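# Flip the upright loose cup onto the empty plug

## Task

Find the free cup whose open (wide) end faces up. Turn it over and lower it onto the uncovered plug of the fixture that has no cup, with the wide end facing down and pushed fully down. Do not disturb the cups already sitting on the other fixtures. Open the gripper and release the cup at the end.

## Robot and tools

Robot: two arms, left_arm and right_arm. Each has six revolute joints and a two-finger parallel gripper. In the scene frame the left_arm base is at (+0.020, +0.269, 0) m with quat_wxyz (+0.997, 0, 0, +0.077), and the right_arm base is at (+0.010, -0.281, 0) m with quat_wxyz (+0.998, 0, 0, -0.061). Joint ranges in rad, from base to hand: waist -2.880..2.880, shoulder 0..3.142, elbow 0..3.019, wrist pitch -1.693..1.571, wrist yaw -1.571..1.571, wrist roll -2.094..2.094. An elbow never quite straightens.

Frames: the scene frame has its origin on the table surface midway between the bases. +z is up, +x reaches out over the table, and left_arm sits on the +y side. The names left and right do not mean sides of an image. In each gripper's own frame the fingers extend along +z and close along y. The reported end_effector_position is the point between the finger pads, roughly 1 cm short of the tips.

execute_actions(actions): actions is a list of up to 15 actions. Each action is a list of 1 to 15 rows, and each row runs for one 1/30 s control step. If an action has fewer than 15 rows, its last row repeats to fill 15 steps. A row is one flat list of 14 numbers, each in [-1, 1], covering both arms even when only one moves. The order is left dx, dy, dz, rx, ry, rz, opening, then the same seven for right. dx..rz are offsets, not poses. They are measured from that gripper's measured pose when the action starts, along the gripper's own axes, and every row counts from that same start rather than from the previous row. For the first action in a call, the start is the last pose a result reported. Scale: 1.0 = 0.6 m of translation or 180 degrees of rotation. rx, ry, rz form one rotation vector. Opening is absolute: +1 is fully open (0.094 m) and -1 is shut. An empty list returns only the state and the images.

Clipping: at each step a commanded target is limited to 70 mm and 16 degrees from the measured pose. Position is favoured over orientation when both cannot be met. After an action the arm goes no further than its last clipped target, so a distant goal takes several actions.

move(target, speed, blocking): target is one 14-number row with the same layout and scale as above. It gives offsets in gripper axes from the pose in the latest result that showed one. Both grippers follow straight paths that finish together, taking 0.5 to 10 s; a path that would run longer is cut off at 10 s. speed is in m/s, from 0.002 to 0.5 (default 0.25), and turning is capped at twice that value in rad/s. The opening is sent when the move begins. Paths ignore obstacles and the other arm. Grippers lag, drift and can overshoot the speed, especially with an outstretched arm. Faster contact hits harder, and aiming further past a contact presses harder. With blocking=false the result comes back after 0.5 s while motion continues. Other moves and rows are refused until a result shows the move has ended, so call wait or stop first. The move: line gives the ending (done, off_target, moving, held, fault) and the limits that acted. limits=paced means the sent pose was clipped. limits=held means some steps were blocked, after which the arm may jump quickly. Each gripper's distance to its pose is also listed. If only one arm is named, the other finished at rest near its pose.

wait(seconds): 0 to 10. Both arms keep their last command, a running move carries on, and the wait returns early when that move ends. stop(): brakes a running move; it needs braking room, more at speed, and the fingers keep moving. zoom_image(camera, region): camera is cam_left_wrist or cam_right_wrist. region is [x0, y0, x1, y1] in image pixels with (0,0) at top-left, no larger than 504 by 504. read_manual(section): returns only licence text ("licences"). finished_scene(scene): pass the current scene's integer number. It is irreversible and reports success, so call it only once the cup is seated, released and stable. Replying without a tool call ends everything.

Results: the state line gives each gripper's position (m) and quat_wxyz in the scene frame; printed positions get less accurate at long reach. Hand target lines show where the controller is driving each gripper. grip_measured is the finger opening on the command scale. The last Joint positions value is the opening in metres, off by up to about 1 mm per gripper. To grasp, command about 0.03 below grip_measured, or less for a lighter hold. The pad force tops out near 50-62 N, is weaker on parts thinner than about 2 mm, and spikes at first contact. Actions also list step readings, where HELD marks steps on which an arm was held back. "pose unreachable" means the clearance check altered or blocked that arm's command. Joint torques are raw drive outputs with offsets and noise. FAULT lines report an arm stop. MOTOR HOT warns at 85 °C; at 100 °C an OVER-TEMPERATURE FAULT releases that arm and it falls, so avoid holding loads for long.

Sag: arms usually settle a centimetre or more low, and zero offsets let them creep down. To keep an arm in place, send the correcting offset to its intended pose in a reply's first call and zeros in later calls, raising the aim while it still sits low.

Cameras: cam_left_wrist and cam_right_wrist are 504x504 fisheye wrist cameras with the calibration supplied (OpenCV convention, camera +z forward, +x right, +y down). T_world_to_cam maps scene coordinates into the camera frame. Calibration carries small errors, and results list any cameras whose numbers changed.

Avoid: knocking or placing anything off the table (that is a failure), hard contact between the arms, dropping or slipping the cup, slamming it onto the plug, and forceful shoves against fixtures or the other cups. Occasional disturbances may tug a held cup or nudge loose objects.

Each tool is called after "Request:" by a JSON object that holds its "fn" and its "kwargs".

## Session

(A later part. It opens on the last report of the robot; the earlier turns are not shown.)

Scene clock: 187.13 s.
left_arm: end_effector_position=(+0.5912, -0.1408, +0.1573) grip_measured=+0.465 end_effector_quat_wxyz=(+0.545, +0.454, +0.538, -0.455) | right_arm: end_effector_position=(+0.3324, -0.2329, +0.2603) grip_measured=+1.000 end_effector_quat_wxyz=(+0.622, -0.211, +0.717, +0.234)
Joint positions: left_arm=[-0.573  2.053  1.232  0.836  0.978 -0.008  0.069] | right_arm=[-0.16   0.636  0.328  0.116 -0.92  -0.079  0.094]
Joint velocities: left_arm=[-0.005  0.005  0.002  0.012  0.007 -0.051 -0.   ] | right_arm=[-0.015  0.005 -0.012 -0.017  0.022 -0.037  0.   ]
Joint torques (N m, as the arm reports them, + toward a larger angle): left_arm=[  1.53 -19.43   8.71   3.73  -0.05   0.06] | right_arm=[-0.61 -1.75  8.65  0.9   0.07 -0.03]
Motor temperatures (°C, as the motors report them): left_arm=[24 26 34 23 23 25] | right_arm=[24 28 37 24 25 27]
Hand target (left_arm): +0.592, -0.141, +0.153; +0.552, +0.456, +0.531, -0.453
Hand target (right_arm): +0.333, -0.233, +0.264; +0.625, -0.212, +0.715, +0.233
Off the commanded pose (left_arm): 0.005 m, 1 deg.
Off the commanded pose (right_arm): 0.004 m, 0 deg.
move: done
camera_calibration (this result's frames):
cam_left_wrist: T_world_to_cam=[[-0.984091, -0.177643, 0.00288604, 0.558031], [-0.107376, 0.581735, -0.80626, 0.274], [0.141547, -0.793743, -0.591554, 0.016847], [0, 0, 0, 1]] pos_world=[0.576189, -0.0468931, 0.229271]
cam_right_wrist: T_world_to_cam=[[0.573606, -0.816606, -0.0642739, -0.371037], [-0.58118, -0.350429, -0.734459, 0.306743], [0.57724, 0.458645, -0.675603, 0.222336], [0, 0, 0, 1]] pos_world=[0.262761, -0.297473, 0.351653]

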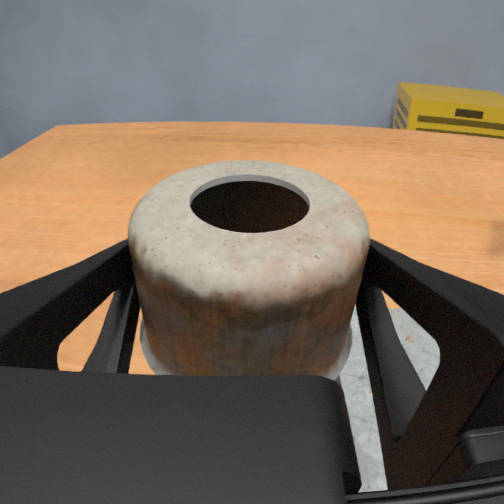

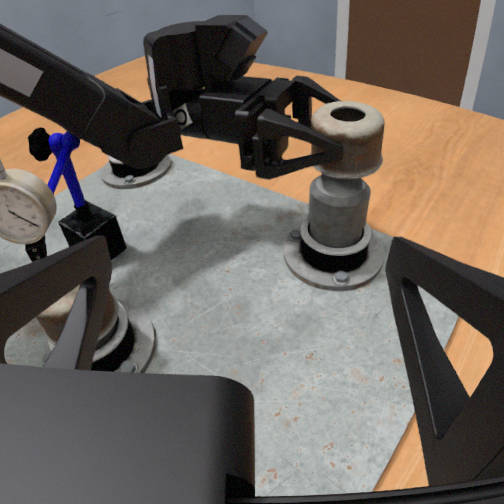

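Request:
{"fn": "move", "kwargs": {"target": [-0.008,-0.02,-0.006,0,0,0,0.15,0,0,0,0,0,0,1], "speed": 0.05}}

Request:
{"fn": "zoom_image", "kwargs": {"camera": "cam_right_wrist", "region": [240,70,440,310]}}

Scene clock: 195.27 s.
left_arm: end_effector_position=(+0.5856, -0.1381, +0.1525) grip_measured=+0.465 end_effector_quat_wxyz=(+0.540, +0.452, +0.544, -0.456) | right_arm: end_effector_position=(+0.3314, -0.2326, +0.2566) grip_measured=+1.000 end_effector_quat_wxyz=(+0.620, -0.209, +0.718, +0.236)
Joint positions: left_arm=[-0.573  2.046  1.209  0.836  0.976 -0.008  0.069] | right_arm=[-0.16   0.636  0.321  0.116 -0.92  -0.079  0.094]
Joint velocities: left_arm=[-0.015 -0.015 -0.012 -0.007  0.051 -0.022 -0.   ] | right_arm=[ 0.015  0.015  0.002 -0.017  0.022 -0.051  0.   ]
Joint torques (N m, as the arm reports them, + toward a larger angle): left_arm=[  0.86 -21.38   6.91   2.59  -0.19   0.03] | right_arm=[-0.65 -2.91  8.57  0.92  0.07 -0.02]
Motor temperatures (°C, as the motors report them): left_arm=[24 27 33 23 23 25] | right_arm=[24 28 37 24 25 27]
Hand target (left_arm): +0.579, -0.139, +0.162; +0.545, +0.454, +0.538, -0.455
Hand target (right_arm): +0.332, -0.233, +0.260; +0.622, -0.211, +0.716, +0.234
Off the commanded pose (left_arm): 0.012 m, 1 deg.
Off the commanded pose (right_arm): 0.004 m, 0 deg.
move: off_target (left_arm)
camera_calibration (this result's frames):
cam_left_wrist: T_world_to_cam=[[-0.983553, -0.179951, 0.0155077, 0.550512], [-0.119926, 0.586441, -0.801065, 0.275145], [0.135058, -0.78975, -0.598376, 0.0223115], [0, 0, 0, 1]] pos_world=[0.571441, -0.0446702, 0.225222]
cam_right_wrist: T_world_to_cam=[[0.573165, -0.816477, -0.06962, -0.368915], [-0.586012, -0.349024, -0.731281, 0.304662], [0.572776, 0.459943, -0.678513, 0.222811], [0, 0, 0, 1]] pos_world=[0.262364, -0.297357, 0.34829]

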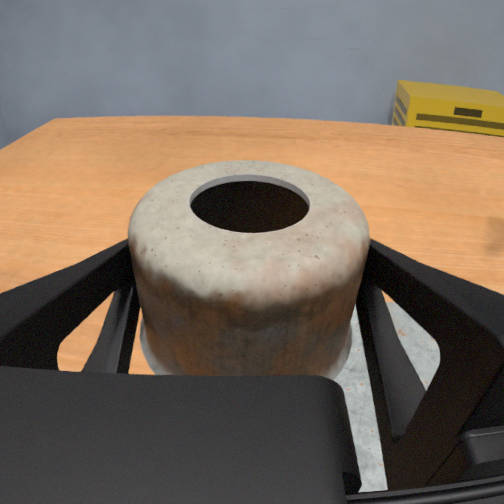

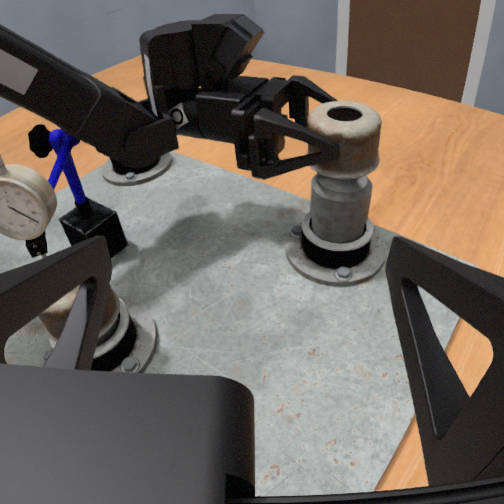

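Region (240, 70, 440, 310) of cam_right_wrist's 504x504 image, scaled by 2.100, with more detail than that image has.

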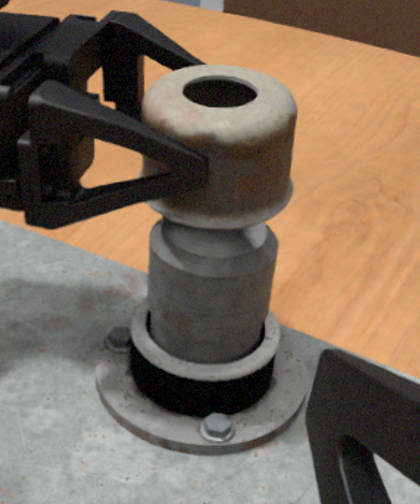

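Request:
{"fn": "move", "kwargs": {"target": [0,-0.004,0,0,0,0,0.15,-0.03,-0.4,0.2,-0.1,0,0,1], "speed": 0.3}}

Scene clock: 208.37 s.
left_arm: end_effector_position=(+0.5856, -0.1381, +0.1525) grip_measured=+0.465 end_effector_quat_wxyz=(+0.540, +0.452, +0.544, -0.456) | right_arm: end_effector_position=(+0.5607, -0.3428, +0.2248) grip_measured=+1.000 end_effector_quat_wxyz=(+0.561, -0.283, +0.687, +0.365)
Joint positions: left_arm=[-0.573  2.046  1.209  0.836  0.976 -0.008  0.069] | right_arm=[-0.296  1.657  1.036  0.105 -1.359 -0.321  0.094]
Joint velocities: left_arm=[-0.005 -0.005  0.002 -0.007 -0.066 -0.037  0.   ] | right_arm=[-0.005 -0.015  0.022 -0.046 -0.022  0.022  0.   ]
Joint torques (N m, as the arm reports them, + toward a larger angle): left_arm=[  1.15 -20.16   7.94   2.36  -0.12   0.05] | right_arm=[ -1.11 -14.62  10.02   0.64  -0.31  -0.28]
Motor temperatures (°C, as the motors report them): left_arm=[24 28 32 23 23 25] | right_arm=[24 28 37 24 25 27]
Hand target (left_arm): +0.583, -0.139, +0.152; +0.540, +0.452, +0.544, -0.456
Hand target (right_arm): +0.572, -0.350, +0.247; +0.578, -0.304, +0.674, +0.344
Off the commanded pose (left_arm): 0.002 m, 0 deg.
Off the commanded pose (right_arm): 0.022 m, 4 deg.
move: off_target (right_arm)
camera_calibration (this result's frames):
cam_left_wrist: T_world_to_cam=[[-0.983553, -0.179951, 0.0155077, 0.550512], [-0.119926, 0.586441, -0.801065, 0.275145], [0.135058, -0.78975, -0.598376, 0.0223115], [0, 0, 0, 1]] pos_world=[0.571441, -0.0446702, 0.225222]
cam_right_wrist: T_world_to_cam=[[0.78476, -0.594654, -0.174752, -0.611489], [-0.50881, -0.457092, -0.729506, 0.296649], [0.353925, 0.661403, -0.661274, 0.308551], [0, 0, 0, 1]] pos_world=[0.521606, -0.432105, 0.313585]

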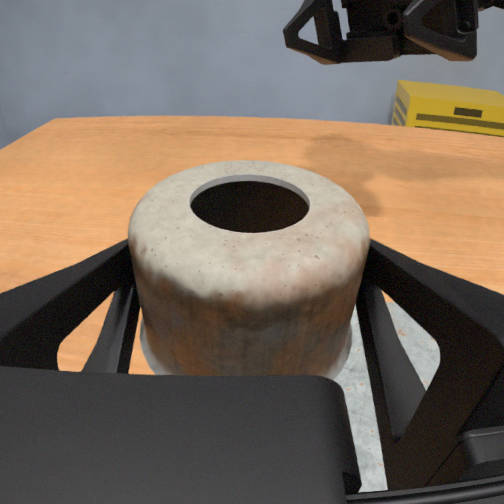

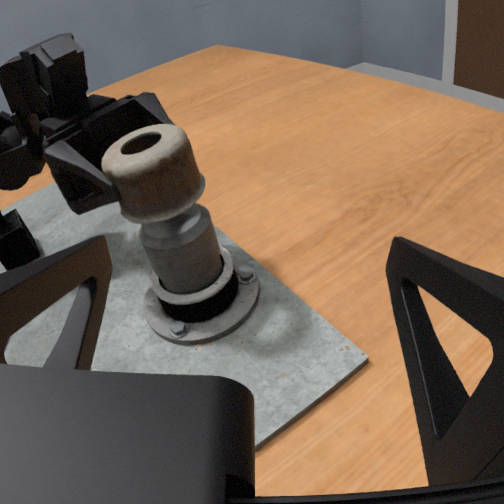

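Request:
{"fn": "zoom_image", "kwargs": {"camera": "cam_right_wrist", "region": [70,100,290,360]}}

Region (70, 100, 290, 360) of cam_right_wrist's 504x504 image, scaled by 1.938, with more detail than that image has; it fills the left 426 columns of this view, and the rest is white.

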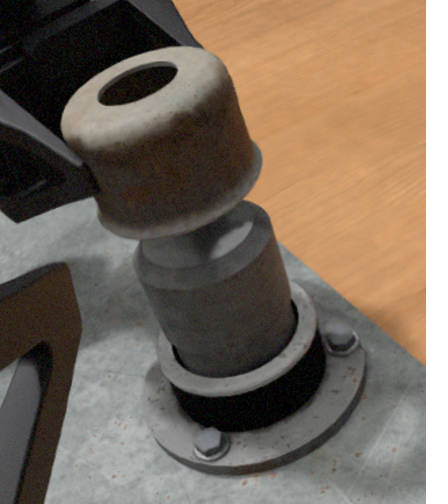

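Request:
{"fn": "move", "kwargs": {"target": [0.012,0.009,-0.011,0,0,0,0.15,0,0,0,0,0,0,1], "speed": 0.03}}

Request:
{"fn": "zoom_image", "kwargs": {"camera": "cam_right_wrist", "region": [70,100,290,360]}}

Scene clock: 212.07 s.
left_arm: end_effector_position=(+0.5840, -0.1382, +0.1525) grip_measured=+0.465 end_effector_quat_wxyz=(+0.538, +0.455, +0.542, -0.459) | right_arm: end_effector_position=(+0.5596, -0.3423, +0.2230) grip_measured=+1.000 end_effector_quat_wxyz=(+0.561, -0.284, +0.687, +0.364)
Joint positions: left_arm=[-0.572  2.046  1.209  0.836  0.987 -0.008  0.069] | right_arm=[-0.296  1.657  1.032  0.102 -1.359 -0.331  0.094]
Joint velocities: left_arm=[-0.015 -0.005 -0.017 -0.007  0.022 -0.066  0.001] | right_arm=[-0.015 -0.015  0.002 -0.002  0.007  0.022  0.   ]
Joint torques (N m, as the arm reports them, + toward a larger angle): left_arm=[  3.27 -18.68   8.66   2.9    0.1    0.03] | right_arm=[ -0.75 -15.14   6.86   0.73  -0.14   0.01]
Motor temperatures (°C, as the motors report them): left_arm=[24 28 31 23 23 25] | right_arm=[24 28 37 24 25 27]
Hand target (left_arm): +0.590, -0.131, +0.146; +0.540, +0.452, +0.544, -0.456
Hand target (right_arm): +0.561, -0.343, +0.225; +0.561, -0.283, +0.687, +0.365
Off the commanded pose (left_arm): 0.012 m, 1 deg.
Off the commanded pose (right_arm): 0.002 m, 0 deg.
move: off_target (left_arm)
camera_calibration (this result's frames):
cam_left_wrist: T_world_to_cam=[[-0.985355, -0.169811, 0.0155075, 0.551321], [-0.113879, 0.587645, -0.801065, 0.271639], [0.126917, -0.791099, -0.598377, 0.0270253], [0, 0, 0, 1]] pos_world=[0.570751, -0.044627, 0.225222]
cam_right_wrist: T_world_to_cam=[[0.78562, -0.59432, -0.172006, -0.611611], [-0.507233, -0.459488, -0.7291, 0.293172], [0.354283, 0.660042, -0.662441, 0.306996], [0, 0, 0, 1]] pos_world=[0.520437, -0.431414, 0.311917]

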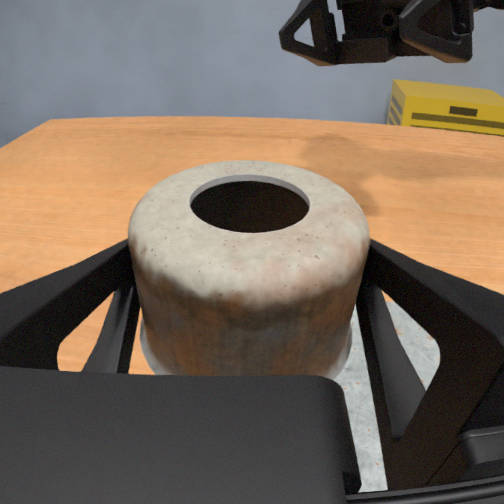

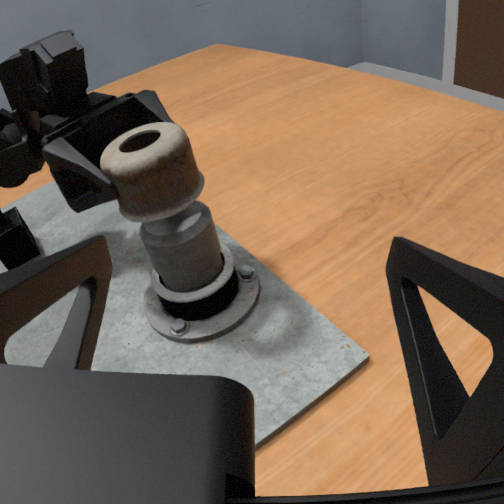

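Region (70, 100, 290, 360) of cam_right_wrist's 504x504 image, scaled by 1.938, with more detail than that image has; it fills the left 426 columns of this view, and the rest is white.

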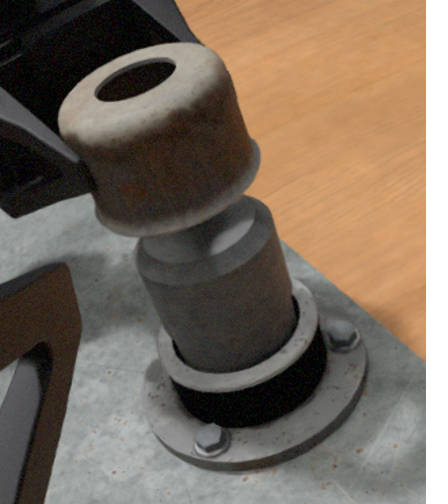

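Request:
{"fn": "execute_actions", "kwargs": {"actions": [[[0.03,0.012,-0.008,0,0,0,0.15,0,0,0,0,0,0,1]],[[0,0,0,0,0,0,0.15,0,0,0,0,0,0,1]]]}}

Request:
{"fn": "zoom_image", "kwargs": {"camera": "cam_right_wrist", "region": [70,100,290,360]}}

Scene clock: 214.87 s.
left_arm: end_effector_position=(+0.5823, -0.1385, +0.1523) grip_measured=+0.465 end_effector_quat_wxyz=(+0.536, +0.457, +0.540, -0.462) | right_arm: end_effector_position=(+0.5572, -0.3413, +0.2192) grip_measured=+1.000 end_effector_quat_wxyz=(+0.559, -0.282, +0.689, +0.367)
Joint positions: left_arm=[-0.572  2.046  1.209  0.836  0.997 -0.008  0.069] | right_arm=[-0.296  1.657  1.022  0.102 -1.359 -0.331  0.094]
Joint velocities: left_arm=[-0.005 -0.005  0.002  0.012 -0.007 -0.11  -0.001] | right_arm=[-0.015 -0.024  0.002 -0.002 -0.037 -0.022  0.   ]
Joint torques (N m, as the arm reports them, + toward a larger angle): left_arm=[  1.5  -19.85   8.54   2.21  -0.05   0.02] | right_arm=[ -1.94 -15.5    7.13   0.87  -0.18  -0.07]
Motor temperatures (°C, as the motors report them): left_arm=[24 28 31 23 23 25] | right_arm=[24 28 37 24 25 27]
Hand target (left_arm): +0.582, -0.138, +0.152; +0.536, +0.457, +0.540, -0.462
Hand target (right_arm): +0.558, -0.342, +0.221; +0.560, -0.283, +0.688, +0.365
Off the commanded pose (left_arm): 0.000 m, 0 deg.
Off the commanded pose (right_arm): 0.002 m, 0 deg.
Step readings (end_effector_position; steps 1 to 15: 1st action; 16 to 30: 2nd action):
0: left_arm (+0.5840, -0.1382, +0.1525) | right_arm (+0.5596, -0.3423, +0.2230)
1: left_arm (+0.5833, -0.1383, +0.1523) | right_arm (+0.5595, -0.3423, +0.2229)
2: left_arm (+0.5826, -0.1384, +0.1523) | right_arm (+0.5593, -0.3422, +0.2225)
4: left_arm (+0.5823, -0.1385, +0.1523) | right_arm (+0.5588, -0.3420, +0.2218)
8: left_arm (+0.5823, -0.1385, +0.1523) | right_arm (+0.5583, -0.3418, +0.2210)
15: left_arm (+0.5823, -0.1385, +0.1523) | right_arm (+0.5583, -0.3418, +0.2210)
16: left_arm (+0.5823, -0.1385, +0.1523) | right_arm (+0.5582, -0.3417, +0.2208)
17: left_arm (+0.5823, -0.1385, +0.1523) | right_arm (+0.5580, -0.3416, +0.2205)
19: left_arm (+0.5823, -0.1385, +0.1523) | right_arm (+0.5577, -0.3415, +0.2199)
23: left_arm (+0.5823, -0.1385, +0.1523) | right_arm (+0.5572, -0.3413, +0.2192)
30: end_effector_position above
camera_calibration (this result's frames):
cam_left_wrist: T_world_to_cam=[[-0.986985, -0.160033, 0.0158268, 0.551882], [-0.108324, 0.58887, -0.800936, 0.268326], [0.118856, -0.792226, -0.598541, 0.0314315], [0, 0, 0, 1]] pos_world=[0.57003, -0.044789, 0.22499]
cam_right_wrist: T_world_to_cam=[[0.784081, -0.593635, -0.181148, -0.606609], [-0.513574, -0.456665, -0.726429, 0.293535], [0.34851, 0.662612, -0.662938, 0.308797], [0, 0, 0, 1]] pos_world=[0.518764, -0.43067, 0.30806]

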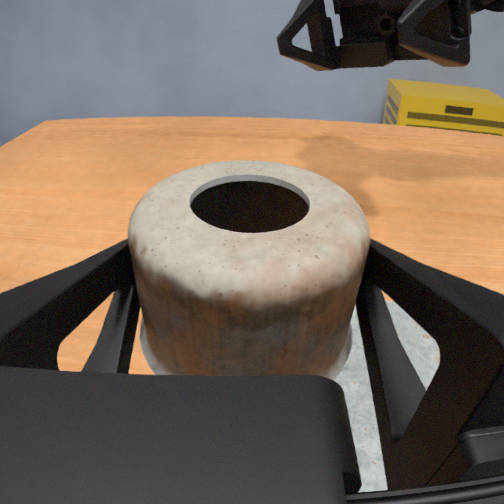

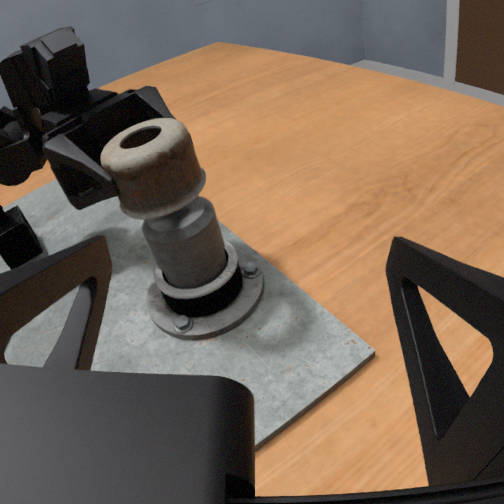

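Region (70, 100, 290, 360) of cam_right_wrist's 504x504 image, scaled by 1.938, with more detail than that image has; it fills the left 426 columns of this view, and the rest is white.

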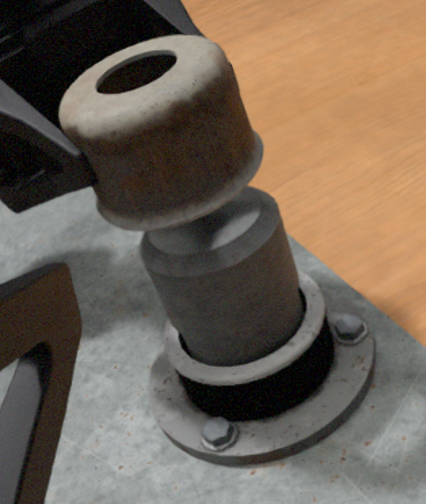

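Request:
{"fn": "execute_actions", "kwargs": {"actions": [[[0.055,0.008,0,0,0,0,0.15,0,0,0,0,0,0,1]]]}}

Request:
{"fn": "zoom_image", "kwargs": {"camera": "cam_right_wrist", "region": [0,60,290,360]}}

Scene clock: 217.77 s.
left_arm: end_effector_position=(+0.5824, -0.1387, +0.1545) grip_measured=+0.465 end_effector_quat_wxyz=(+0.543, +0.460, +0.532, -0.460) | right_arm: end_effector_position=(+0.5560, -0.3407, +0.2173) grip_measured=+1.000 end_effector_quat_wxyz=(+0.558, -0.280, +0.689, +0.368)
Joint positions: left_arm=[-0.572  2.05   1.211  0.86   0.998 -0.008  0.069] | right_arm=[-0.296  1.657  1.018  0.102 -1.359 -0.331  0.094]
Joint velocities: left_arm=[-0.024  0.005 -0.012  0.002 -0.037  0.022 -0.001] | right_arm=[-0.015  0.005  0.002 -0.022  0.007 -0.037  0.   ]
Joint torques (N m, as the arm reports them, + toward a larger angle): left_arm=[  2.03 -15.2    9.02   3.7    0.07   0.05] | right_arm=[ -1.63 -14.62   7.1    0.95  -0.19  -0.03]
Motor temperatures (°C, as the motors report them): left_arm=[24 28 31 23 23 25] | right_arm=[24 29 36 24 25 27]
Hand target (left_arm): +0.586, -0.137, +0.120; +0.535, +0.458, +0.540, -0.461
Hand target (right_arm): +0.557, -0.341, +0.219; +0.559, -0.282, +0.689, +0.367
Off the commanded pose (left_arm): 0.036 m, 1 deg.
Off the commanded pose (right_arm): 0.002 m, 0 deg.
Step readings (end_effector_position):
0: left_arm (+0.5823, -0.1385, +0.1523) | right_arm (+0.5572, -0.3413, +0.2192)
1: left_arm (+0.5822, -0.1385, +0.1518) | right_arm (+0.5571, -0.3412, +0.2190)
2: left_arm (+0.5824, -0.1386, +0.1522) | right_arm (+0.5569, -0.3411, +0.2187)
4: left_arm (+0.5824, -0.1387, +0.1534) | right_arm (+0.5564, -0.3409, +0.2179)
8: left_arm (+0.5824, -0.1387, +0.1543) | right_arm (+0.5560, -0.3407, +0.2173)
15: end_effector_position above
camera_calibration (this result's frames):
cam_left_wrist: T_world_to_cam=[[-0.987301, -0.158844, -0.00239335, 0.555119], [-0.0916605, 0.581896, -0.808081, 0.260676], [0.129751, -0.7976, -0.589066, 0.0240632], [0, 0, 0, 1]] pos_world=[0.568841, -0.0443164, 0.226151]
cam_right_wrist: T_world_to_cam=[[0.783314, -0.593293, -0.18553, -0.604203], [-0.516609, -0.455314, -0.725124, 0.293696], [0.345737, 0.663846, -0.663155, 0.309651], [0, 0, 0, 1]] pos_world=[0.517949, -0.430307, 0.306214]

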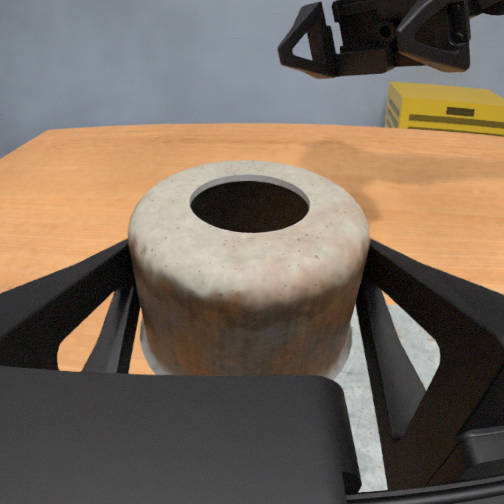

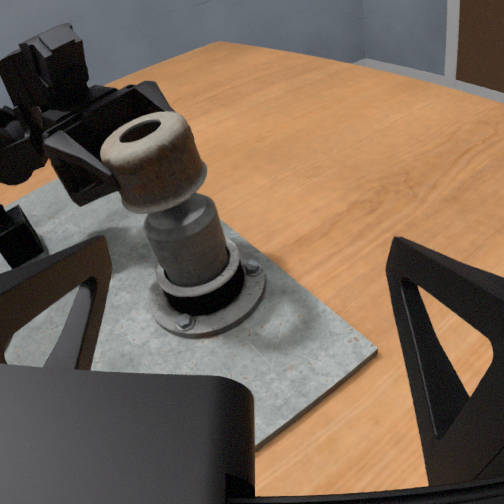

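Region (0, 60, 290, 360) of cam_right_wrist's 504x504 image, scaled by 1.680, with more detail than that image has; it fills the left 487 columns of this view, and the rest is white.

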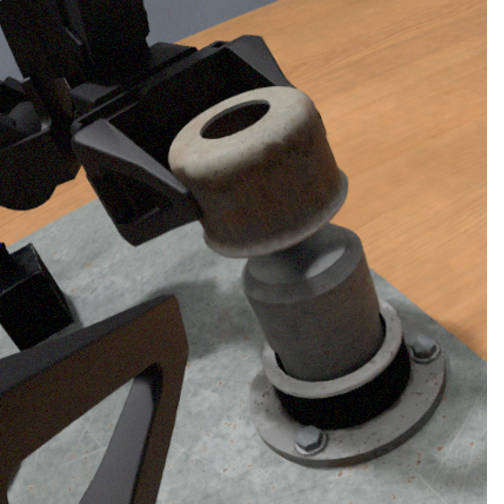

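Request:
{"fn": "move", "kwargs": {"target": [-0.03,0,0,0,0,0,0.15,0.2,0,-0.05,0,-0.08,0,1], "speed": 0.2}}

Scene clock: 225.27 s.
left_arm: end_effector_position=(+0.5824, -0.1387, +0.1528) grip_measured=+0.465 end_effector_quat_wxyz=(+0.536, +0.458, +0.539, -0.462) | right_arm: end_effector_position=(+0.5157, -0.3642, +0.1042) grip_measured=+1.000 end_effector_quat_wxyz=(+0.620, -0.239, +0.645, +0.377)
Joint positions: left_arm=[-0.572  2.046  1.211  0.837  0.998 -0.008  0.069] | right_arm=[-0.375  2.057  0.821  1.542 -1.392  0.492  0.094]
Joint velocities: left_arm=[-0.005 -0.005 -0.007 -0.002 -0.037 -0.022 -0.001] | right_arm=[-0.005 -0.005 -0.027 -0.017  0.022 -0.022  0.   ]
Joint torques (N m, as the arm reports them, + toward a larger angle): left_arm=[  1.56 -22.26   8.59   1.56  -0.07   0.03] | right_arm=[ -1.19 -14.86   3.71   1.11   0.41   0.09]
Motor temperatures (°C, as the motors report them): left_arm=[24 28 32 23 23 25] | right_arm=[24 29 35 24 25 27]
Hand target (left_arm): +0.582, -0.138, +0.172; +0.543, +0.460, +0.532, -0.460
Hand target (right_arm): +0.517, -0.365, +0.103; +0.620, -0.235, +0.645, +0.380
Off the commanded pose (left_arm): 0.020 m, 1 deg.
Off the commanded pose (right_arm): 0.004 m, 5 deg.
joint sent to its limit (right arm) — the command would take joint 4 (wrist pitch) past its upper limit, so that joint was sent only as far as its limit.
move: off_target (left_arm, right_arm)
camera_calibration (this result's frames):
cam_left_wrist: T_world_to_cam=[[-0.987189, -0.158894, 0.0145485, 0.552421], [-0.106533, 0.588497, -0.80145, 0.267855], [0.118783, -0.792732, -0.597885, 0.0314907], [0, 0, 0, 1]] pos_world=[0.570138, -0.0448922, 0.225463]
cam_right_wrist: T_world_to_cam=[[0.761055, -0.621891, -0.184518, -0.606603], [-0.46454, -0.323957, -0.824169, 0.211492], [0.452767, 0.712954, -0.535442, 0.213527], [0, 0, 0, 1]] pos_world=[0.463226, -0.460961, 0.176707]

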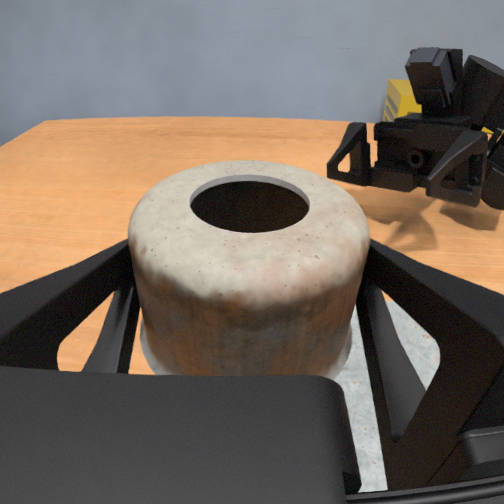

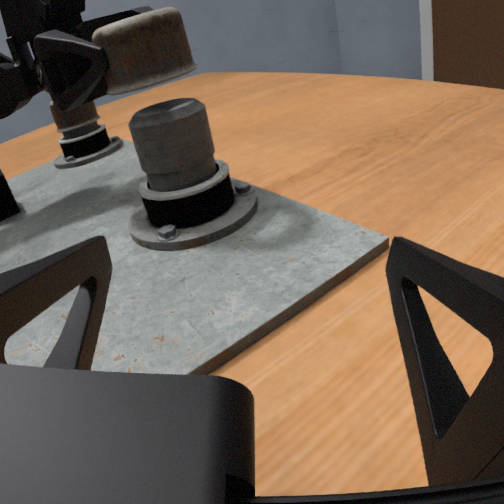

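Request:
{"fn": "move", "kwargs": {"target": [-0.05,0,0,-0.06,0,0,0.15,0,0,0,0,0,0,1], "speed": 0.1}}

Request:
{"fn": "zoom_image", "kwargs": {"camera": "cam_right_wrist", "region": [0,0,300,260]}}

Scene clock: 228.80 s.
left_arm: end_effector_position=(+0.5905, -0.1337, +0.1765) grip_measured=+0.465 end_effector_quat_wxyz=(+0.580, +0.403, +0.580, -0.407) | right_arm: end_effector_position=(+0.5157, -0.3642, +0.1042) grip_measured=+1.000 end_effector_quat_wxyz=(+0.620, -0.238, +0.645, +0.378)
Joint positions: left_arm=[-0.595  1.964  1.146  0.822  0.778 -0.008  0.069] | right_arm=[-0.375  2.057  0.821  1.542 -1.392  0.495  0.094]
Joint velocities: left_arm=[ 0.005  0.005 -0.002  0.012  0.066 -0.022 -0.001] | right_arm=[-0.015 -0.015 -0.012 -0.027 -0.022  0.007  0.   ]
Joint torques (N m, as the arm reports them, + toward a larger angle): left_arm=[  0.52 -20.43   7.48   1.74  -0.22   0.05] | right_arm=[ -0.86 -15.85   3.49   0.7    0.35  -0.1 ]
Motor temperatures (°C, as the motors report them): left_arm=[24 28 31 23 23 25] | right_arm=[24 29 35 24 25 27]
Hand target (left_arm): +0.582, -0.138, +0.182; +0.577, +0.405, +0.579, -0.409
Hand target (right_arm): +0.516, -0.364, +0.104; +0.620, -0.239, +0.645, +0.377
Off the commanded pose (left_arm): 0.011 m, 1 deg.
Off the commanded pose (right_arm): 0.000 m, 0 deg.
move: off_target (left_arm)
camera_calibration (this result's frames):
cam_left_wrist: T_world_to_cam=[[-0.937228, -0.348509, 0.0120452, 0.506482], [-0.216656, 0.554881, -0.803223, 0.34568], [0.273247, -0.755413, -0.595556, -0.038012], [0, 0, 0, 1]] pos_world=[0.55997, -0.0440123, 0.24892]
cam_right_wrist: T_world_to_cam=[[0.760755, -0.621475, -0.187138, -0.606024], [-0.466217, -0.322661, -0.82373, 0.212783], [0.451546, 0.713904, -0.535208, 0.214478], [0, 0, 0, 1]] pos_world=[0.463392, -0.461089, 0.176656]

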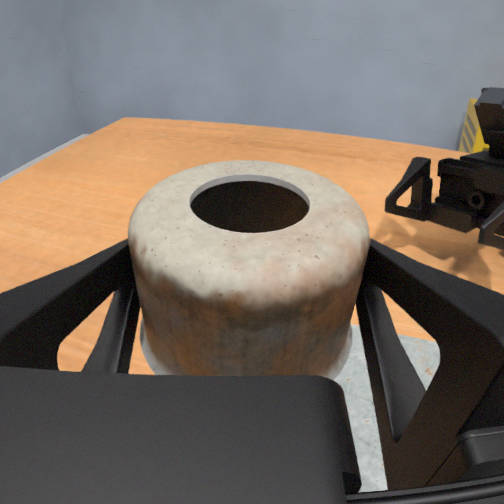

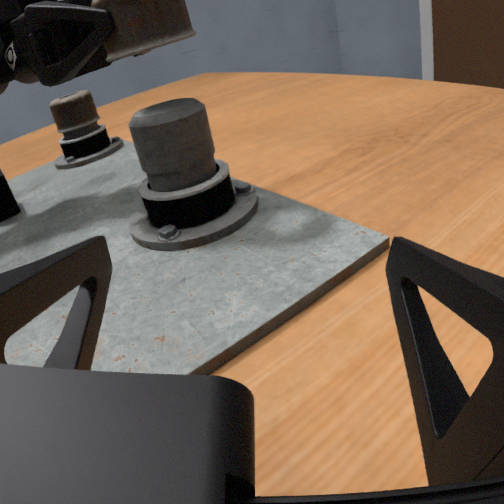

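Region (0, 0, 300, 260) of cam_right_wrist's 504x504 image, scaled by 1.680, with more detail than that image has; it fills the top 437 rows of this view, and the rest is white.

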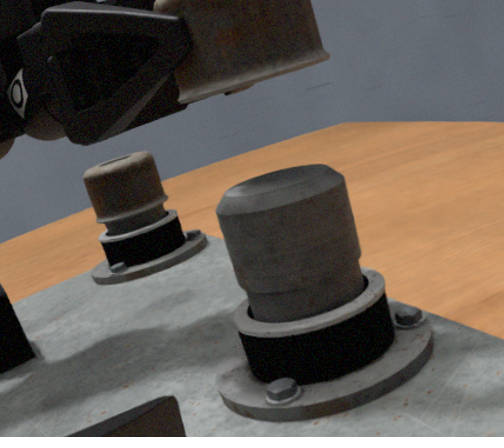

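Request:
{"fn": "move", "kwargs": {"target": [0.04,-0.012,0,0,0,0,0.15,0,0,0,0,0,0,1], "speed": 0.08}}

Request:
{"fn": "zoom_image", "kwargs": {"camera": "cam_right_wrist", "region": [0,0,300,260]}}

Scene clock: 230.83 s.
left_arm: end_effector_position=(+0.5911, -0.1334, +0.1806) grip_measured=+0.465 end_effector_quat_wxyz=(+0.588, +0.403, +0.573, -0.404) | right_arm: end_effector_position=(+0.5157, -0.3642, +0.1042) grip_measured=+1.000 end_effector_quat_wxyz=(+0.620, -0.238, +0.645, +0.378)
Joint positions: left_arm=[-0.595  1.964  1.146  0.844  0.774 -0.008  0.069] | right_arm=[-0.375  2.057  0.821  1.542 -1.392  0.495  0.094]
Joint velocities: left_arm=[-0.005 -0.015 -0.012  0.002 -0.037 -0.007  0.   ] | right_arm=[ 0.005 -0.015  0.002  0.007 -0.066 -0.051  0.   ]
Joint torques (N m, as the arm reports them, + toward a larger angle): left_arm=[  0.85 -16.64   6.7    4.13  -0.22   0.05] | right_arm=[ -1.04 -16.17   3.48   0.48   0.33  -0.01]
Motor temperatures (°C, as the motors report them): left_arm=[24 28 31 23 23 25] | right_arm=[24 29 34 24 25 27]
Hand target (left_arm): +0.584, -0.136, +0.153; +0.579, +0.403, +0.580, -0.407
Hand target (right_arm): +0.516, -0.364, +0.104; +0.620, -0.238, +0.645, +0.378
Off the commanded pose (left_arm): 0.029 m, 1 deg.
Off the commanded pose (right_arm): 0.000 m, 0 deg.
move: off_target (left_arm)
camera_calibration (this result's frames):
cam_left_wrist: T_world_to_cam=[[-0.935712, -0.352753, -0.00279868, 0.508322], [-0.203595, 0.546501, -0.812333, 0.341725], [0.288083, -0.75954, -0.583187, -0.0470188], [0, 0, 0, 1]] pos_world=[0.558762, -0.0431538, 0.251597]
cam_right_wrist: T_world_to_cam=[[0.760755, -0.621475, -0.187138, -0.606024], [-0.466217, -0.322661, -0.82373, 0.212783], [0.451546, 0.713904, -0.535208, 0.214478], [0, 0, 0, 1]] pos_world=[0.463392, -0.461089, 0.176656]

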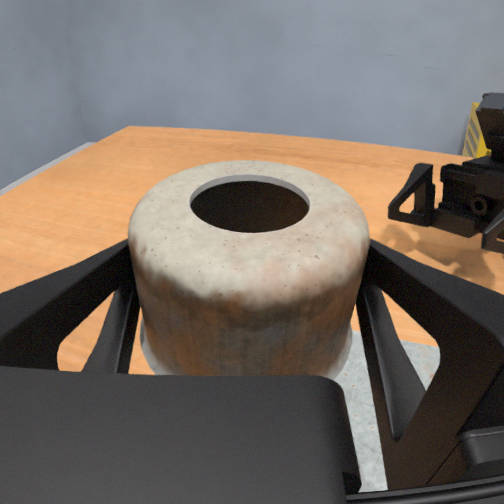

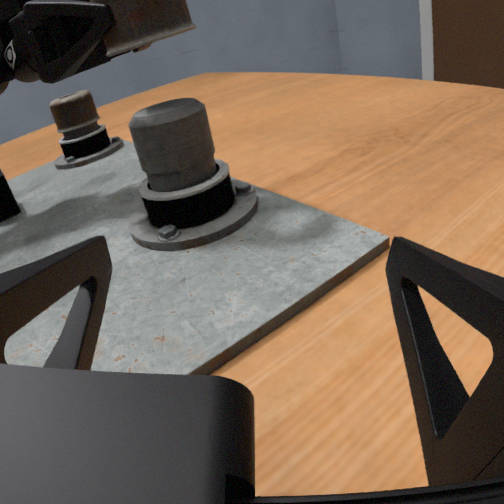

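Region (0, 0, 300, 260) of cam_right_wrist's 504x504 image, scaled by 1.680, with more detail than that image has; it fills the top 437 rows of this view, and the rest is white.

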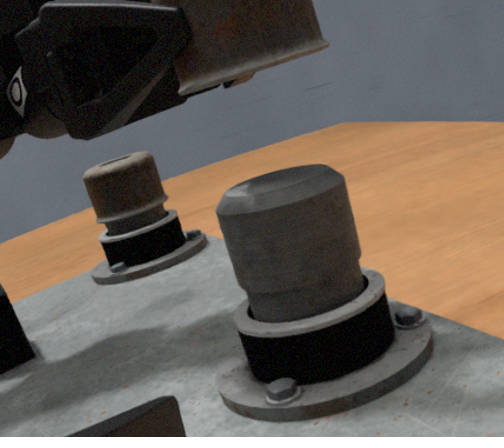

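Request:
{"fn": "move", "kwargs": {"target": [-0.06,0,0,0,0,0,0.15,-0.27,0.115,0.103,0.19,0.484,0.088,1], "speed": 0.3}}

Scene clock: 243.03 s.
left_arm: end_effector_position=(+0.5896, -0.1326, +0.1893) grip_measured=+0.465 end_effector_quat_wxyz=(+0.576, +0.401, +0.585, -0.406) | right_arm: end_effector_position=(+0.4971, -0.2973, +0.2677) grip_measured=+1.000 end_effector_quat_wxyz=(-0.010, -0.177, +0.984, -0.007)
Joint positions: left_arm=[-0.595  1.931  1.146  0.776  0.774 -0.008  0.069] | right_arm=[ 0.097  1.624  1.646 -1.609  0.019 -0.382  0.094]
Joint velocities: left_arm=[-0.024  0.005  0.002 -0.002 -0.11  -0.037  0.001] | right_arm=[-0.005  0.015 -0.012  0.007 -0.066 -0.007  0.   ]
Joint torques (N m, as the arm reports them, + toward a larger angle): left_arm=[  1.73 -21.49   9.84   1.74  -0.05   0.02] | right_arm=[ -0.51 -14.08  11.01  -0.38   0.21   0.16]
Motor temperatures (°C, as the motors report them): left_arm=[24 28 31 23 23 25] | right_arm=[24 30 34 24 25 27]
Hand target (left_arm): +0.589, -0.133, +0.216; +0.588, +0.403, +0.573, -0.404
Hand target (right_arm): +0.510, -0.297, +0.280; +0.004, -0.168, +0.986, -0.012
Off the commanded pose (left_arm): 0.027 m, 2 deg.
Off the commanded pose (right_arm): 0.026 m, 1 deg.
move: off_target (left_arm, right_arm)
camera_calibration (this result's frames):
cam_left_wrist: T_world_to_cam=[[-0.935421, -0.352891, 0.0213469, 0.502401], [-0.228865, 0.558427, -0.797358, 0.36173], [0.26946, -0.750751, -0.603129, -0.0250275], [0, 0, 0, 1]] pos_world=[0.559488, -0.0434965, 0.262609]
cam_right_wrist: T_world_to_cam=[[0.355121, -0.934101, 0.0366749, -0.470919], [-0.75299, -0.262578, 0.603373, 0.138772], [-0.553981, -0.241887, -0.796615, 0.548314], [0, 0, 0, 1]] pos_world=[0.575483, -0.270818, 0.370335]

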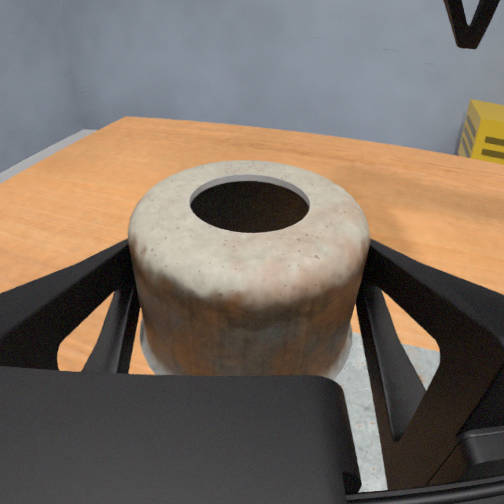

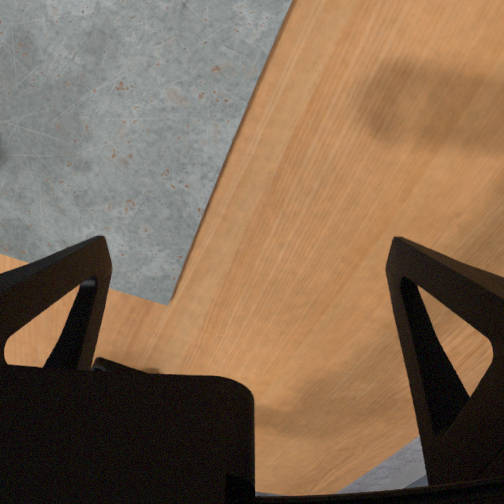

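Request:
{"fn": "move", "kwargs": {"target": [0,0,0,0,0,0,0.15,-0.245,0.125,-0.05,0,0,0,1], "speed": 0.15}}

Scene clock: 246.00 s.
left_arm: end_effector_position=(+0.5896, -0.1326, +0.1893) grip_measured=+0.465 end_effector_quat_wxyz=(+0.576, +0.401, +0.585, -0.406) | right_arm: end_effector_position=(+0.5957, -0.1757, +0.2830) grip_measured=+1.000 end_effector_quat_wxyz=(+0.018, -0.188, +0.982, -0.009)
Joint positions: left_arm=[-0.595  1.931  1.146  0.776  0.774 -0.008  0.069] | right_arm=[ 0.306  1.904  2.068 -1.699  0.018 -0.195  0.094]
Joint velocities: left_arm=[-0.005 -0.005  0.007  0.012 -0.007  0.022 -0.001] | right_arm=[ 0.005  0.005  0.007 -0.007  0.007  0.022  0.   ]
Joint torques (N m, as the arm reports them, + toward a larger angle): left_arm=[  1.54 -18.85   9.03   2.19  -0.03   0.04] | right_arm=[ -1.06 -18.93  11.07  -0.45   0.08   0.13]
Motor temperatures (°C, as the motors report them): left_arm=[24 28 31 23 23 25] | right_arm=[24 30 35 24 25 27]
Hand target (left_arm): +0.590, -0.133, +0.189; +0.576, +0.401, +0.585, -0.406
Hand target (right_arm): +0.606, -0.174, +0.295; +0.034, -0.178, +0.983, -0.008
Off the commanded pose (left_arm): 0.000 m, 0 deg.
Off the commanded pose (right_arm): 0.017 m, 3 deg.
joint sent to its limit (right arm) — the command would take joint 4 (wrist pitch) past its lower limit, so that joint was sent only as far as its limit.
move: off_target (right_arm)
camera_calibration (this result's frames):
cam_left_wrist: T_world_to_cam=[[-0.935421, -0.352891, 0.0213469, 0.502401], [-0.228865, 0.558427, -0.797358, 0.36173], [0.26946, -0.750751, -0.603129, -0.0250275], [0, 0, 0, 1]] pos_world=[0.559488, -0.0434965, 0.262609]
cam_right_wrist: T_world_to_cam=[[0.374008, -0.92608, 0.0499256, -0.406553], [-0.778719, -0.284346, 0.559236, 0.259703], [-0.503701, -0.248037, -0.827504, 0.622259], [0, 0, 0, 1]] pos_world=[0.667723, -0.148312, 0.389984]

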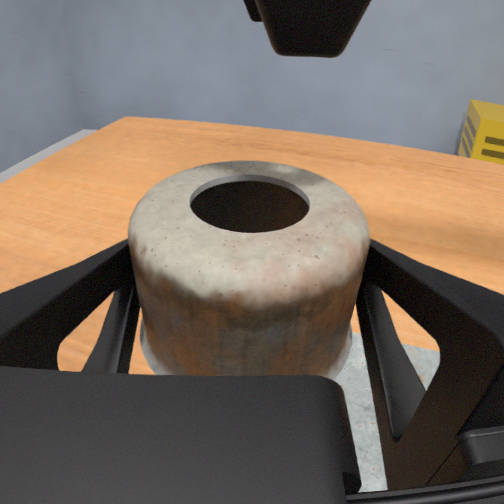

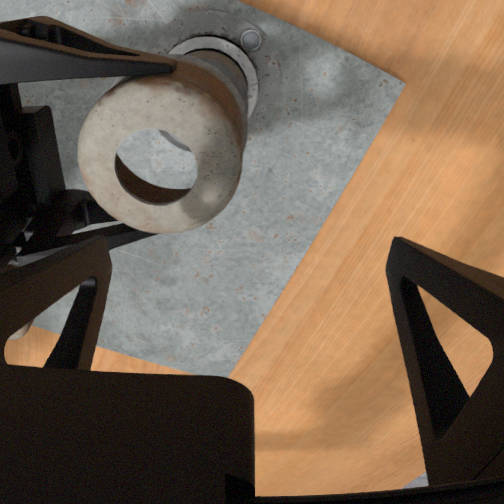

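Request:
{"fn": "move", "kwargs": {"target": [0,0,0,0,0,0,0.15,-0.015,0.07,0.045,0,0,0,1], "speed": 0.08}}

Scene clock: 249.30 s.
left_arm: end_effector_position=(+0.5896, -0.1326, +0.1893) grip_measured=+0.465 end_effector_quat_wxyz=(+0.576, +0.401, +0.585, -0.406) | right_arm: end_effector_position=(+0.5856, -0.1345, +0.2517) grip_measured=+1.000 end_effector_quat_wxyz=(+0.008, -0.198, +0.980, -0.008)
Joint positions: left_arm=[-0.595  1.931  1.146  0.776  0.774 -0.008  0.069] | right_arm=[ 0.378  1.904  1.986 -1.637  0.018 -0.144  0.094]
Joint velocities: left_arm=[-0.005 -0.005  0.017 -0.002  0.022 -0.022 -0.001] | right_arm=[-0.005 -0.005 -0.017  0.012 -0.051 -0.022  0.   ]
Joint torques (N m, as the arm reports them, + toward a larger angle): left_arm=[  1.5  -18.61   9.03   2.33  -0.05   0.02] | right_arm=[ -1.68 -19.78   8.17   0.21   0.26   0.17]
Motor temperatures (°C, as the motors report them): left_arm=[24 28 31 23 23 25] | right_arm=[24 30 36 24 25 27]
Hand target (left_arm): +0.590, -0.133, +0.189; +0.576, +0.401, +0.585, -0.406
Hand target (right_arm): +0.589, -0.134, +0.256; +0.018, -0.188, +0.982, -0.009
Off the commanded pose (left_arm): 0.000 m, 0 deg.
Off the commanded pose (right_arm): 0.006 m, 2 deg.
move: done
camera_calibration (this result's frames):
cam_left_wrist: T_world_to_cam=[[-0.935421, -0.352891, 0.0213469, 0.502401], [-0.228865, 0.558427, -0.797358, 0.36173], [0.26946, -0.750751, -0.603129, -0.0250275], [0, 0, 0, 1]] pos_world=[0.559488, -0.0434965, 0.262609]
cam_right_wrist: T_world_to_cam=[[0.3929, -0.918469, 0.0451998, -0.371884], [-0.761989, -0.297658, 0.575129, 0.26546], [-0.514784, -0.26041, -0.816813, 0.603556], [0, 0, 0, 1]] pos_world=[0.659092, -0.105376, 0.357128]

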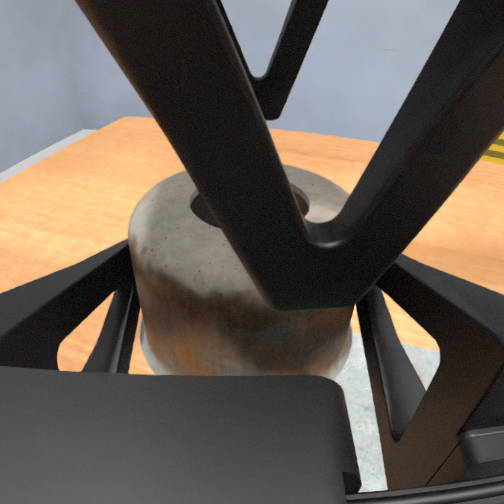

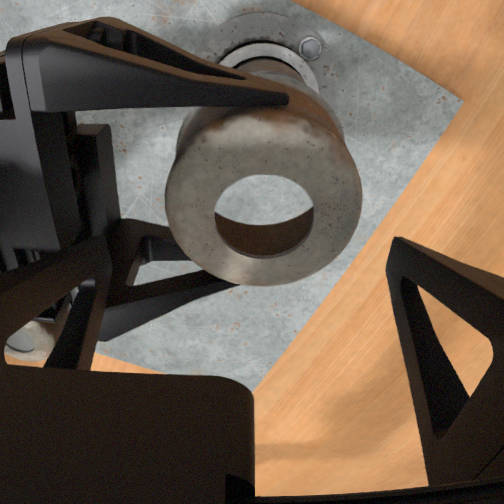

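Request:
{"fn": "move", "kwargs": {"target": [0,0,0,0,0,0,0.15,-0.017,-0.008,0.05,0,0,0,1], "speed": 0.06}}

Scene clock: 251.53 s.
left_arm: end_effector_position=(+0.5896, -0.1326, +0.1893) grip_measured=+0.465 end_effector_quat_wxyz=(+0.576, +0.401, +0.585, -0.406) | right_arm: end_effector_position=(+0.5914, -0.1330, +0.2279) grip_measured=+1.000 end_effector_quat_wxyz=(+0.007, -0.197, +0.980, -0.008)
Joint positions: left_arm=[-0.595  1.931  1.146  0.776  0.774 -0.008  0.069] | right_arm=[ 0.378  1.92   1.948 -1.585  0.018 -0.142  0.094]
Joint velocities: left_arm=[-0.005 -0.015 -0.017 -0.022 -0.037 -0.051 -0.001] | right_arm=[-0.015 -0.005  0.017 -0.007 -0.037 -0.051  0.   ]
Joint torques (N m, as the arm reports them, + toward a larger angle): left_arm=[  1.49 -18.85   9.02   2.18  -0.06   0.02] | right_arm=[ -1.54 -18.85   7.94   0.16   0.13  -0.13]
Motor temperatures (°C, as the motors report them): left_arm=[24 28 31 23 23 25] | right_arm=[24 30 36 24 25 27]
Hand target (left_arm): +0.590, -0.133, +0.189; +0.576, +0.401, +0.585, -0.406
Hand target (right_arm): +0.598, -0.135, +0.222; +0.008, -0.198, +0.980, -0.008
Off the commanded pose (left_arm): 0.000 m, 0 deg.
Off the commanded pose (right_arm): 0.009 m, 0 deg.
move: done
camera_calibration (this result's frames):
cam_left_wrist: T_world_to_cam=[[-0.935421, -0.352891, 0.0213469, 0.502401], [-0.228865, 0.558427, -0.797358, 0.36173], [0.26946, -0.750751, -0.603129, -0.0250275], [0, 0, 0, 1]] pos_world=[0.559488, -0.0434965, 0.262609]
cam_right_wrist: T_world_to_cam=[[0.39123, -0.919197, 0.0448959, -0.370746], [-0.761506, -0.295949, 0.576648, 0.283589], [-0.516766, -0.259791, -0.815758, 0.58859], [0, 0, 0, 1]] pos_world=[0.665165, -0.103951, 0.333261]

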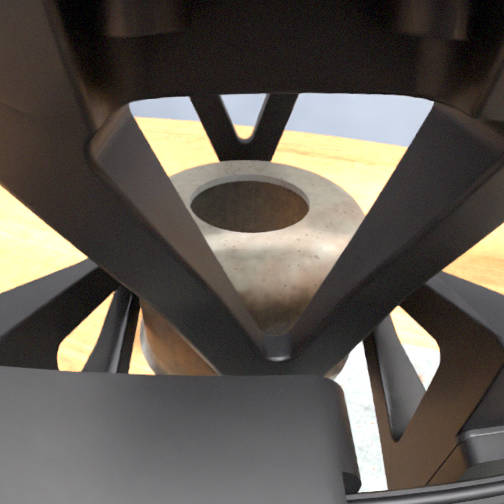

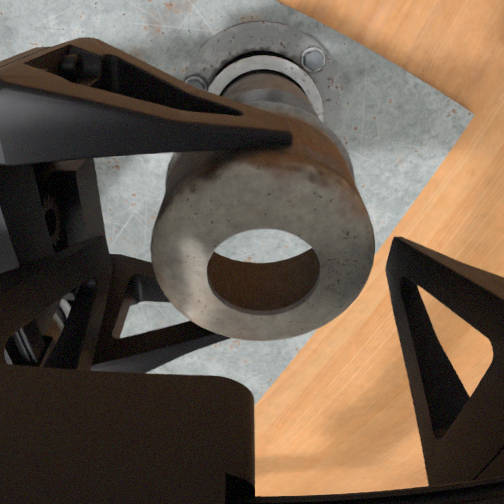

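Request:
{"fn": "move", "kwargs": {"target": [0,0,0,0,0,0,0.15,0,-0.025,0.05,0,0,0,1], "speed": 0.06}}

Scene clock: 253.37 s.
left_arm: end_effector_position=(+0.5896, -0.1326, +0.1893) grip_measured=+0.465 end_effector_quat_wxyz=(+0.576, +0.401, +0.585, -0.406) | right_arm: end_effector_position=(+0.5926, -0.1454, +0.2016) grip_measured=+1.000 end_effector_quat_wxyz=(+0.004, -0.190, +0.982, -0.009)
Joint positions: left_arm=[-0.595  1.931  1.146  0.776  0.774 -0.008  0.069] | right_arm=[ 0.357  1.92   1.879 -1.523  0.018 -0.148  0.094]
Joint velocities: left_arm=[-0.015 -0.005 -0.002  0.002  0.022 -0.037 -0.001] | right_arm=[-0.015 -0.005 -0.002 -0.002 -0.022  0.022  0.   ]
Joint torques (N m, as the arm reports them, + toward a larger angle): left_arm=[  1.42 -18.94   8.95   2.25  -0.06   0.02] | right_arm=[ -0.8  -18.57   8.06   0.31   0.11  -0.25]
Motor temperatures (°C, as the motors report them): left_arm=[24 28 32 23 23 25] | right_arm=[24 30 36 24 25 27]
Hand target (left_arm): +0.590, -0.133, +0.189; +0.576, +0.401, +0.585, -0.406
Hand target (right_arm): +0.598, -0.147, +0.198; +0.007, -0.197, +0.980, -0.008
Off the commanded pose (left_arm): 0.000 m, 0 deg.
Off the commanded pose (right_arm): 0.006 m, 1 deg.
move: done
camera_calibration (this result's frames):
cam_left_wrist: T_world_to_cam=[[-0.935421, -0.352891, 0.0213469, 0.502401], [-0.228865, 0.558427, -0.797358, 0.36173], [0.26946, -0.750751, -0.603129, -0.0250275], [0, 0, 0, 1]] pos_world=[0.559488, -0.0434965, 0.262609]
cam_right_wrist: T_world_to_cam=[[0.378501, -0.924556, 0.0439701, -0.374503], [-0.761901, -0.284234, 0.581994, 0.296902], [-0.525589, -0.253786, -0.812003, 0.569805], [0, 0, 0, 1]] pos_world=[0.667443, -0.11725, 0.306355]

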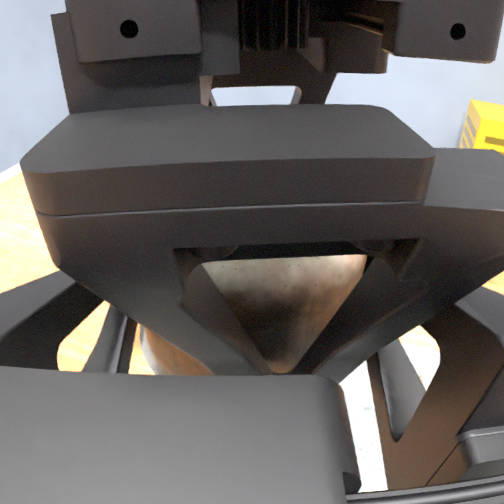

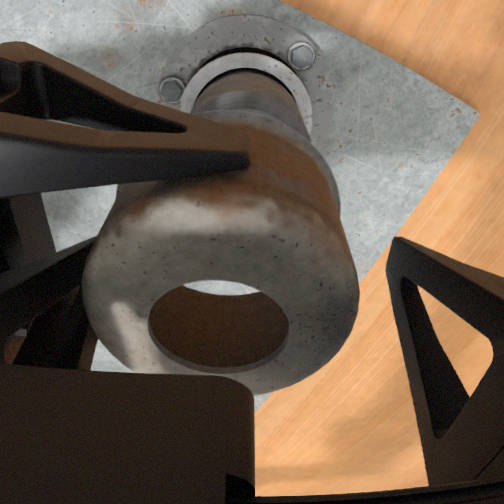

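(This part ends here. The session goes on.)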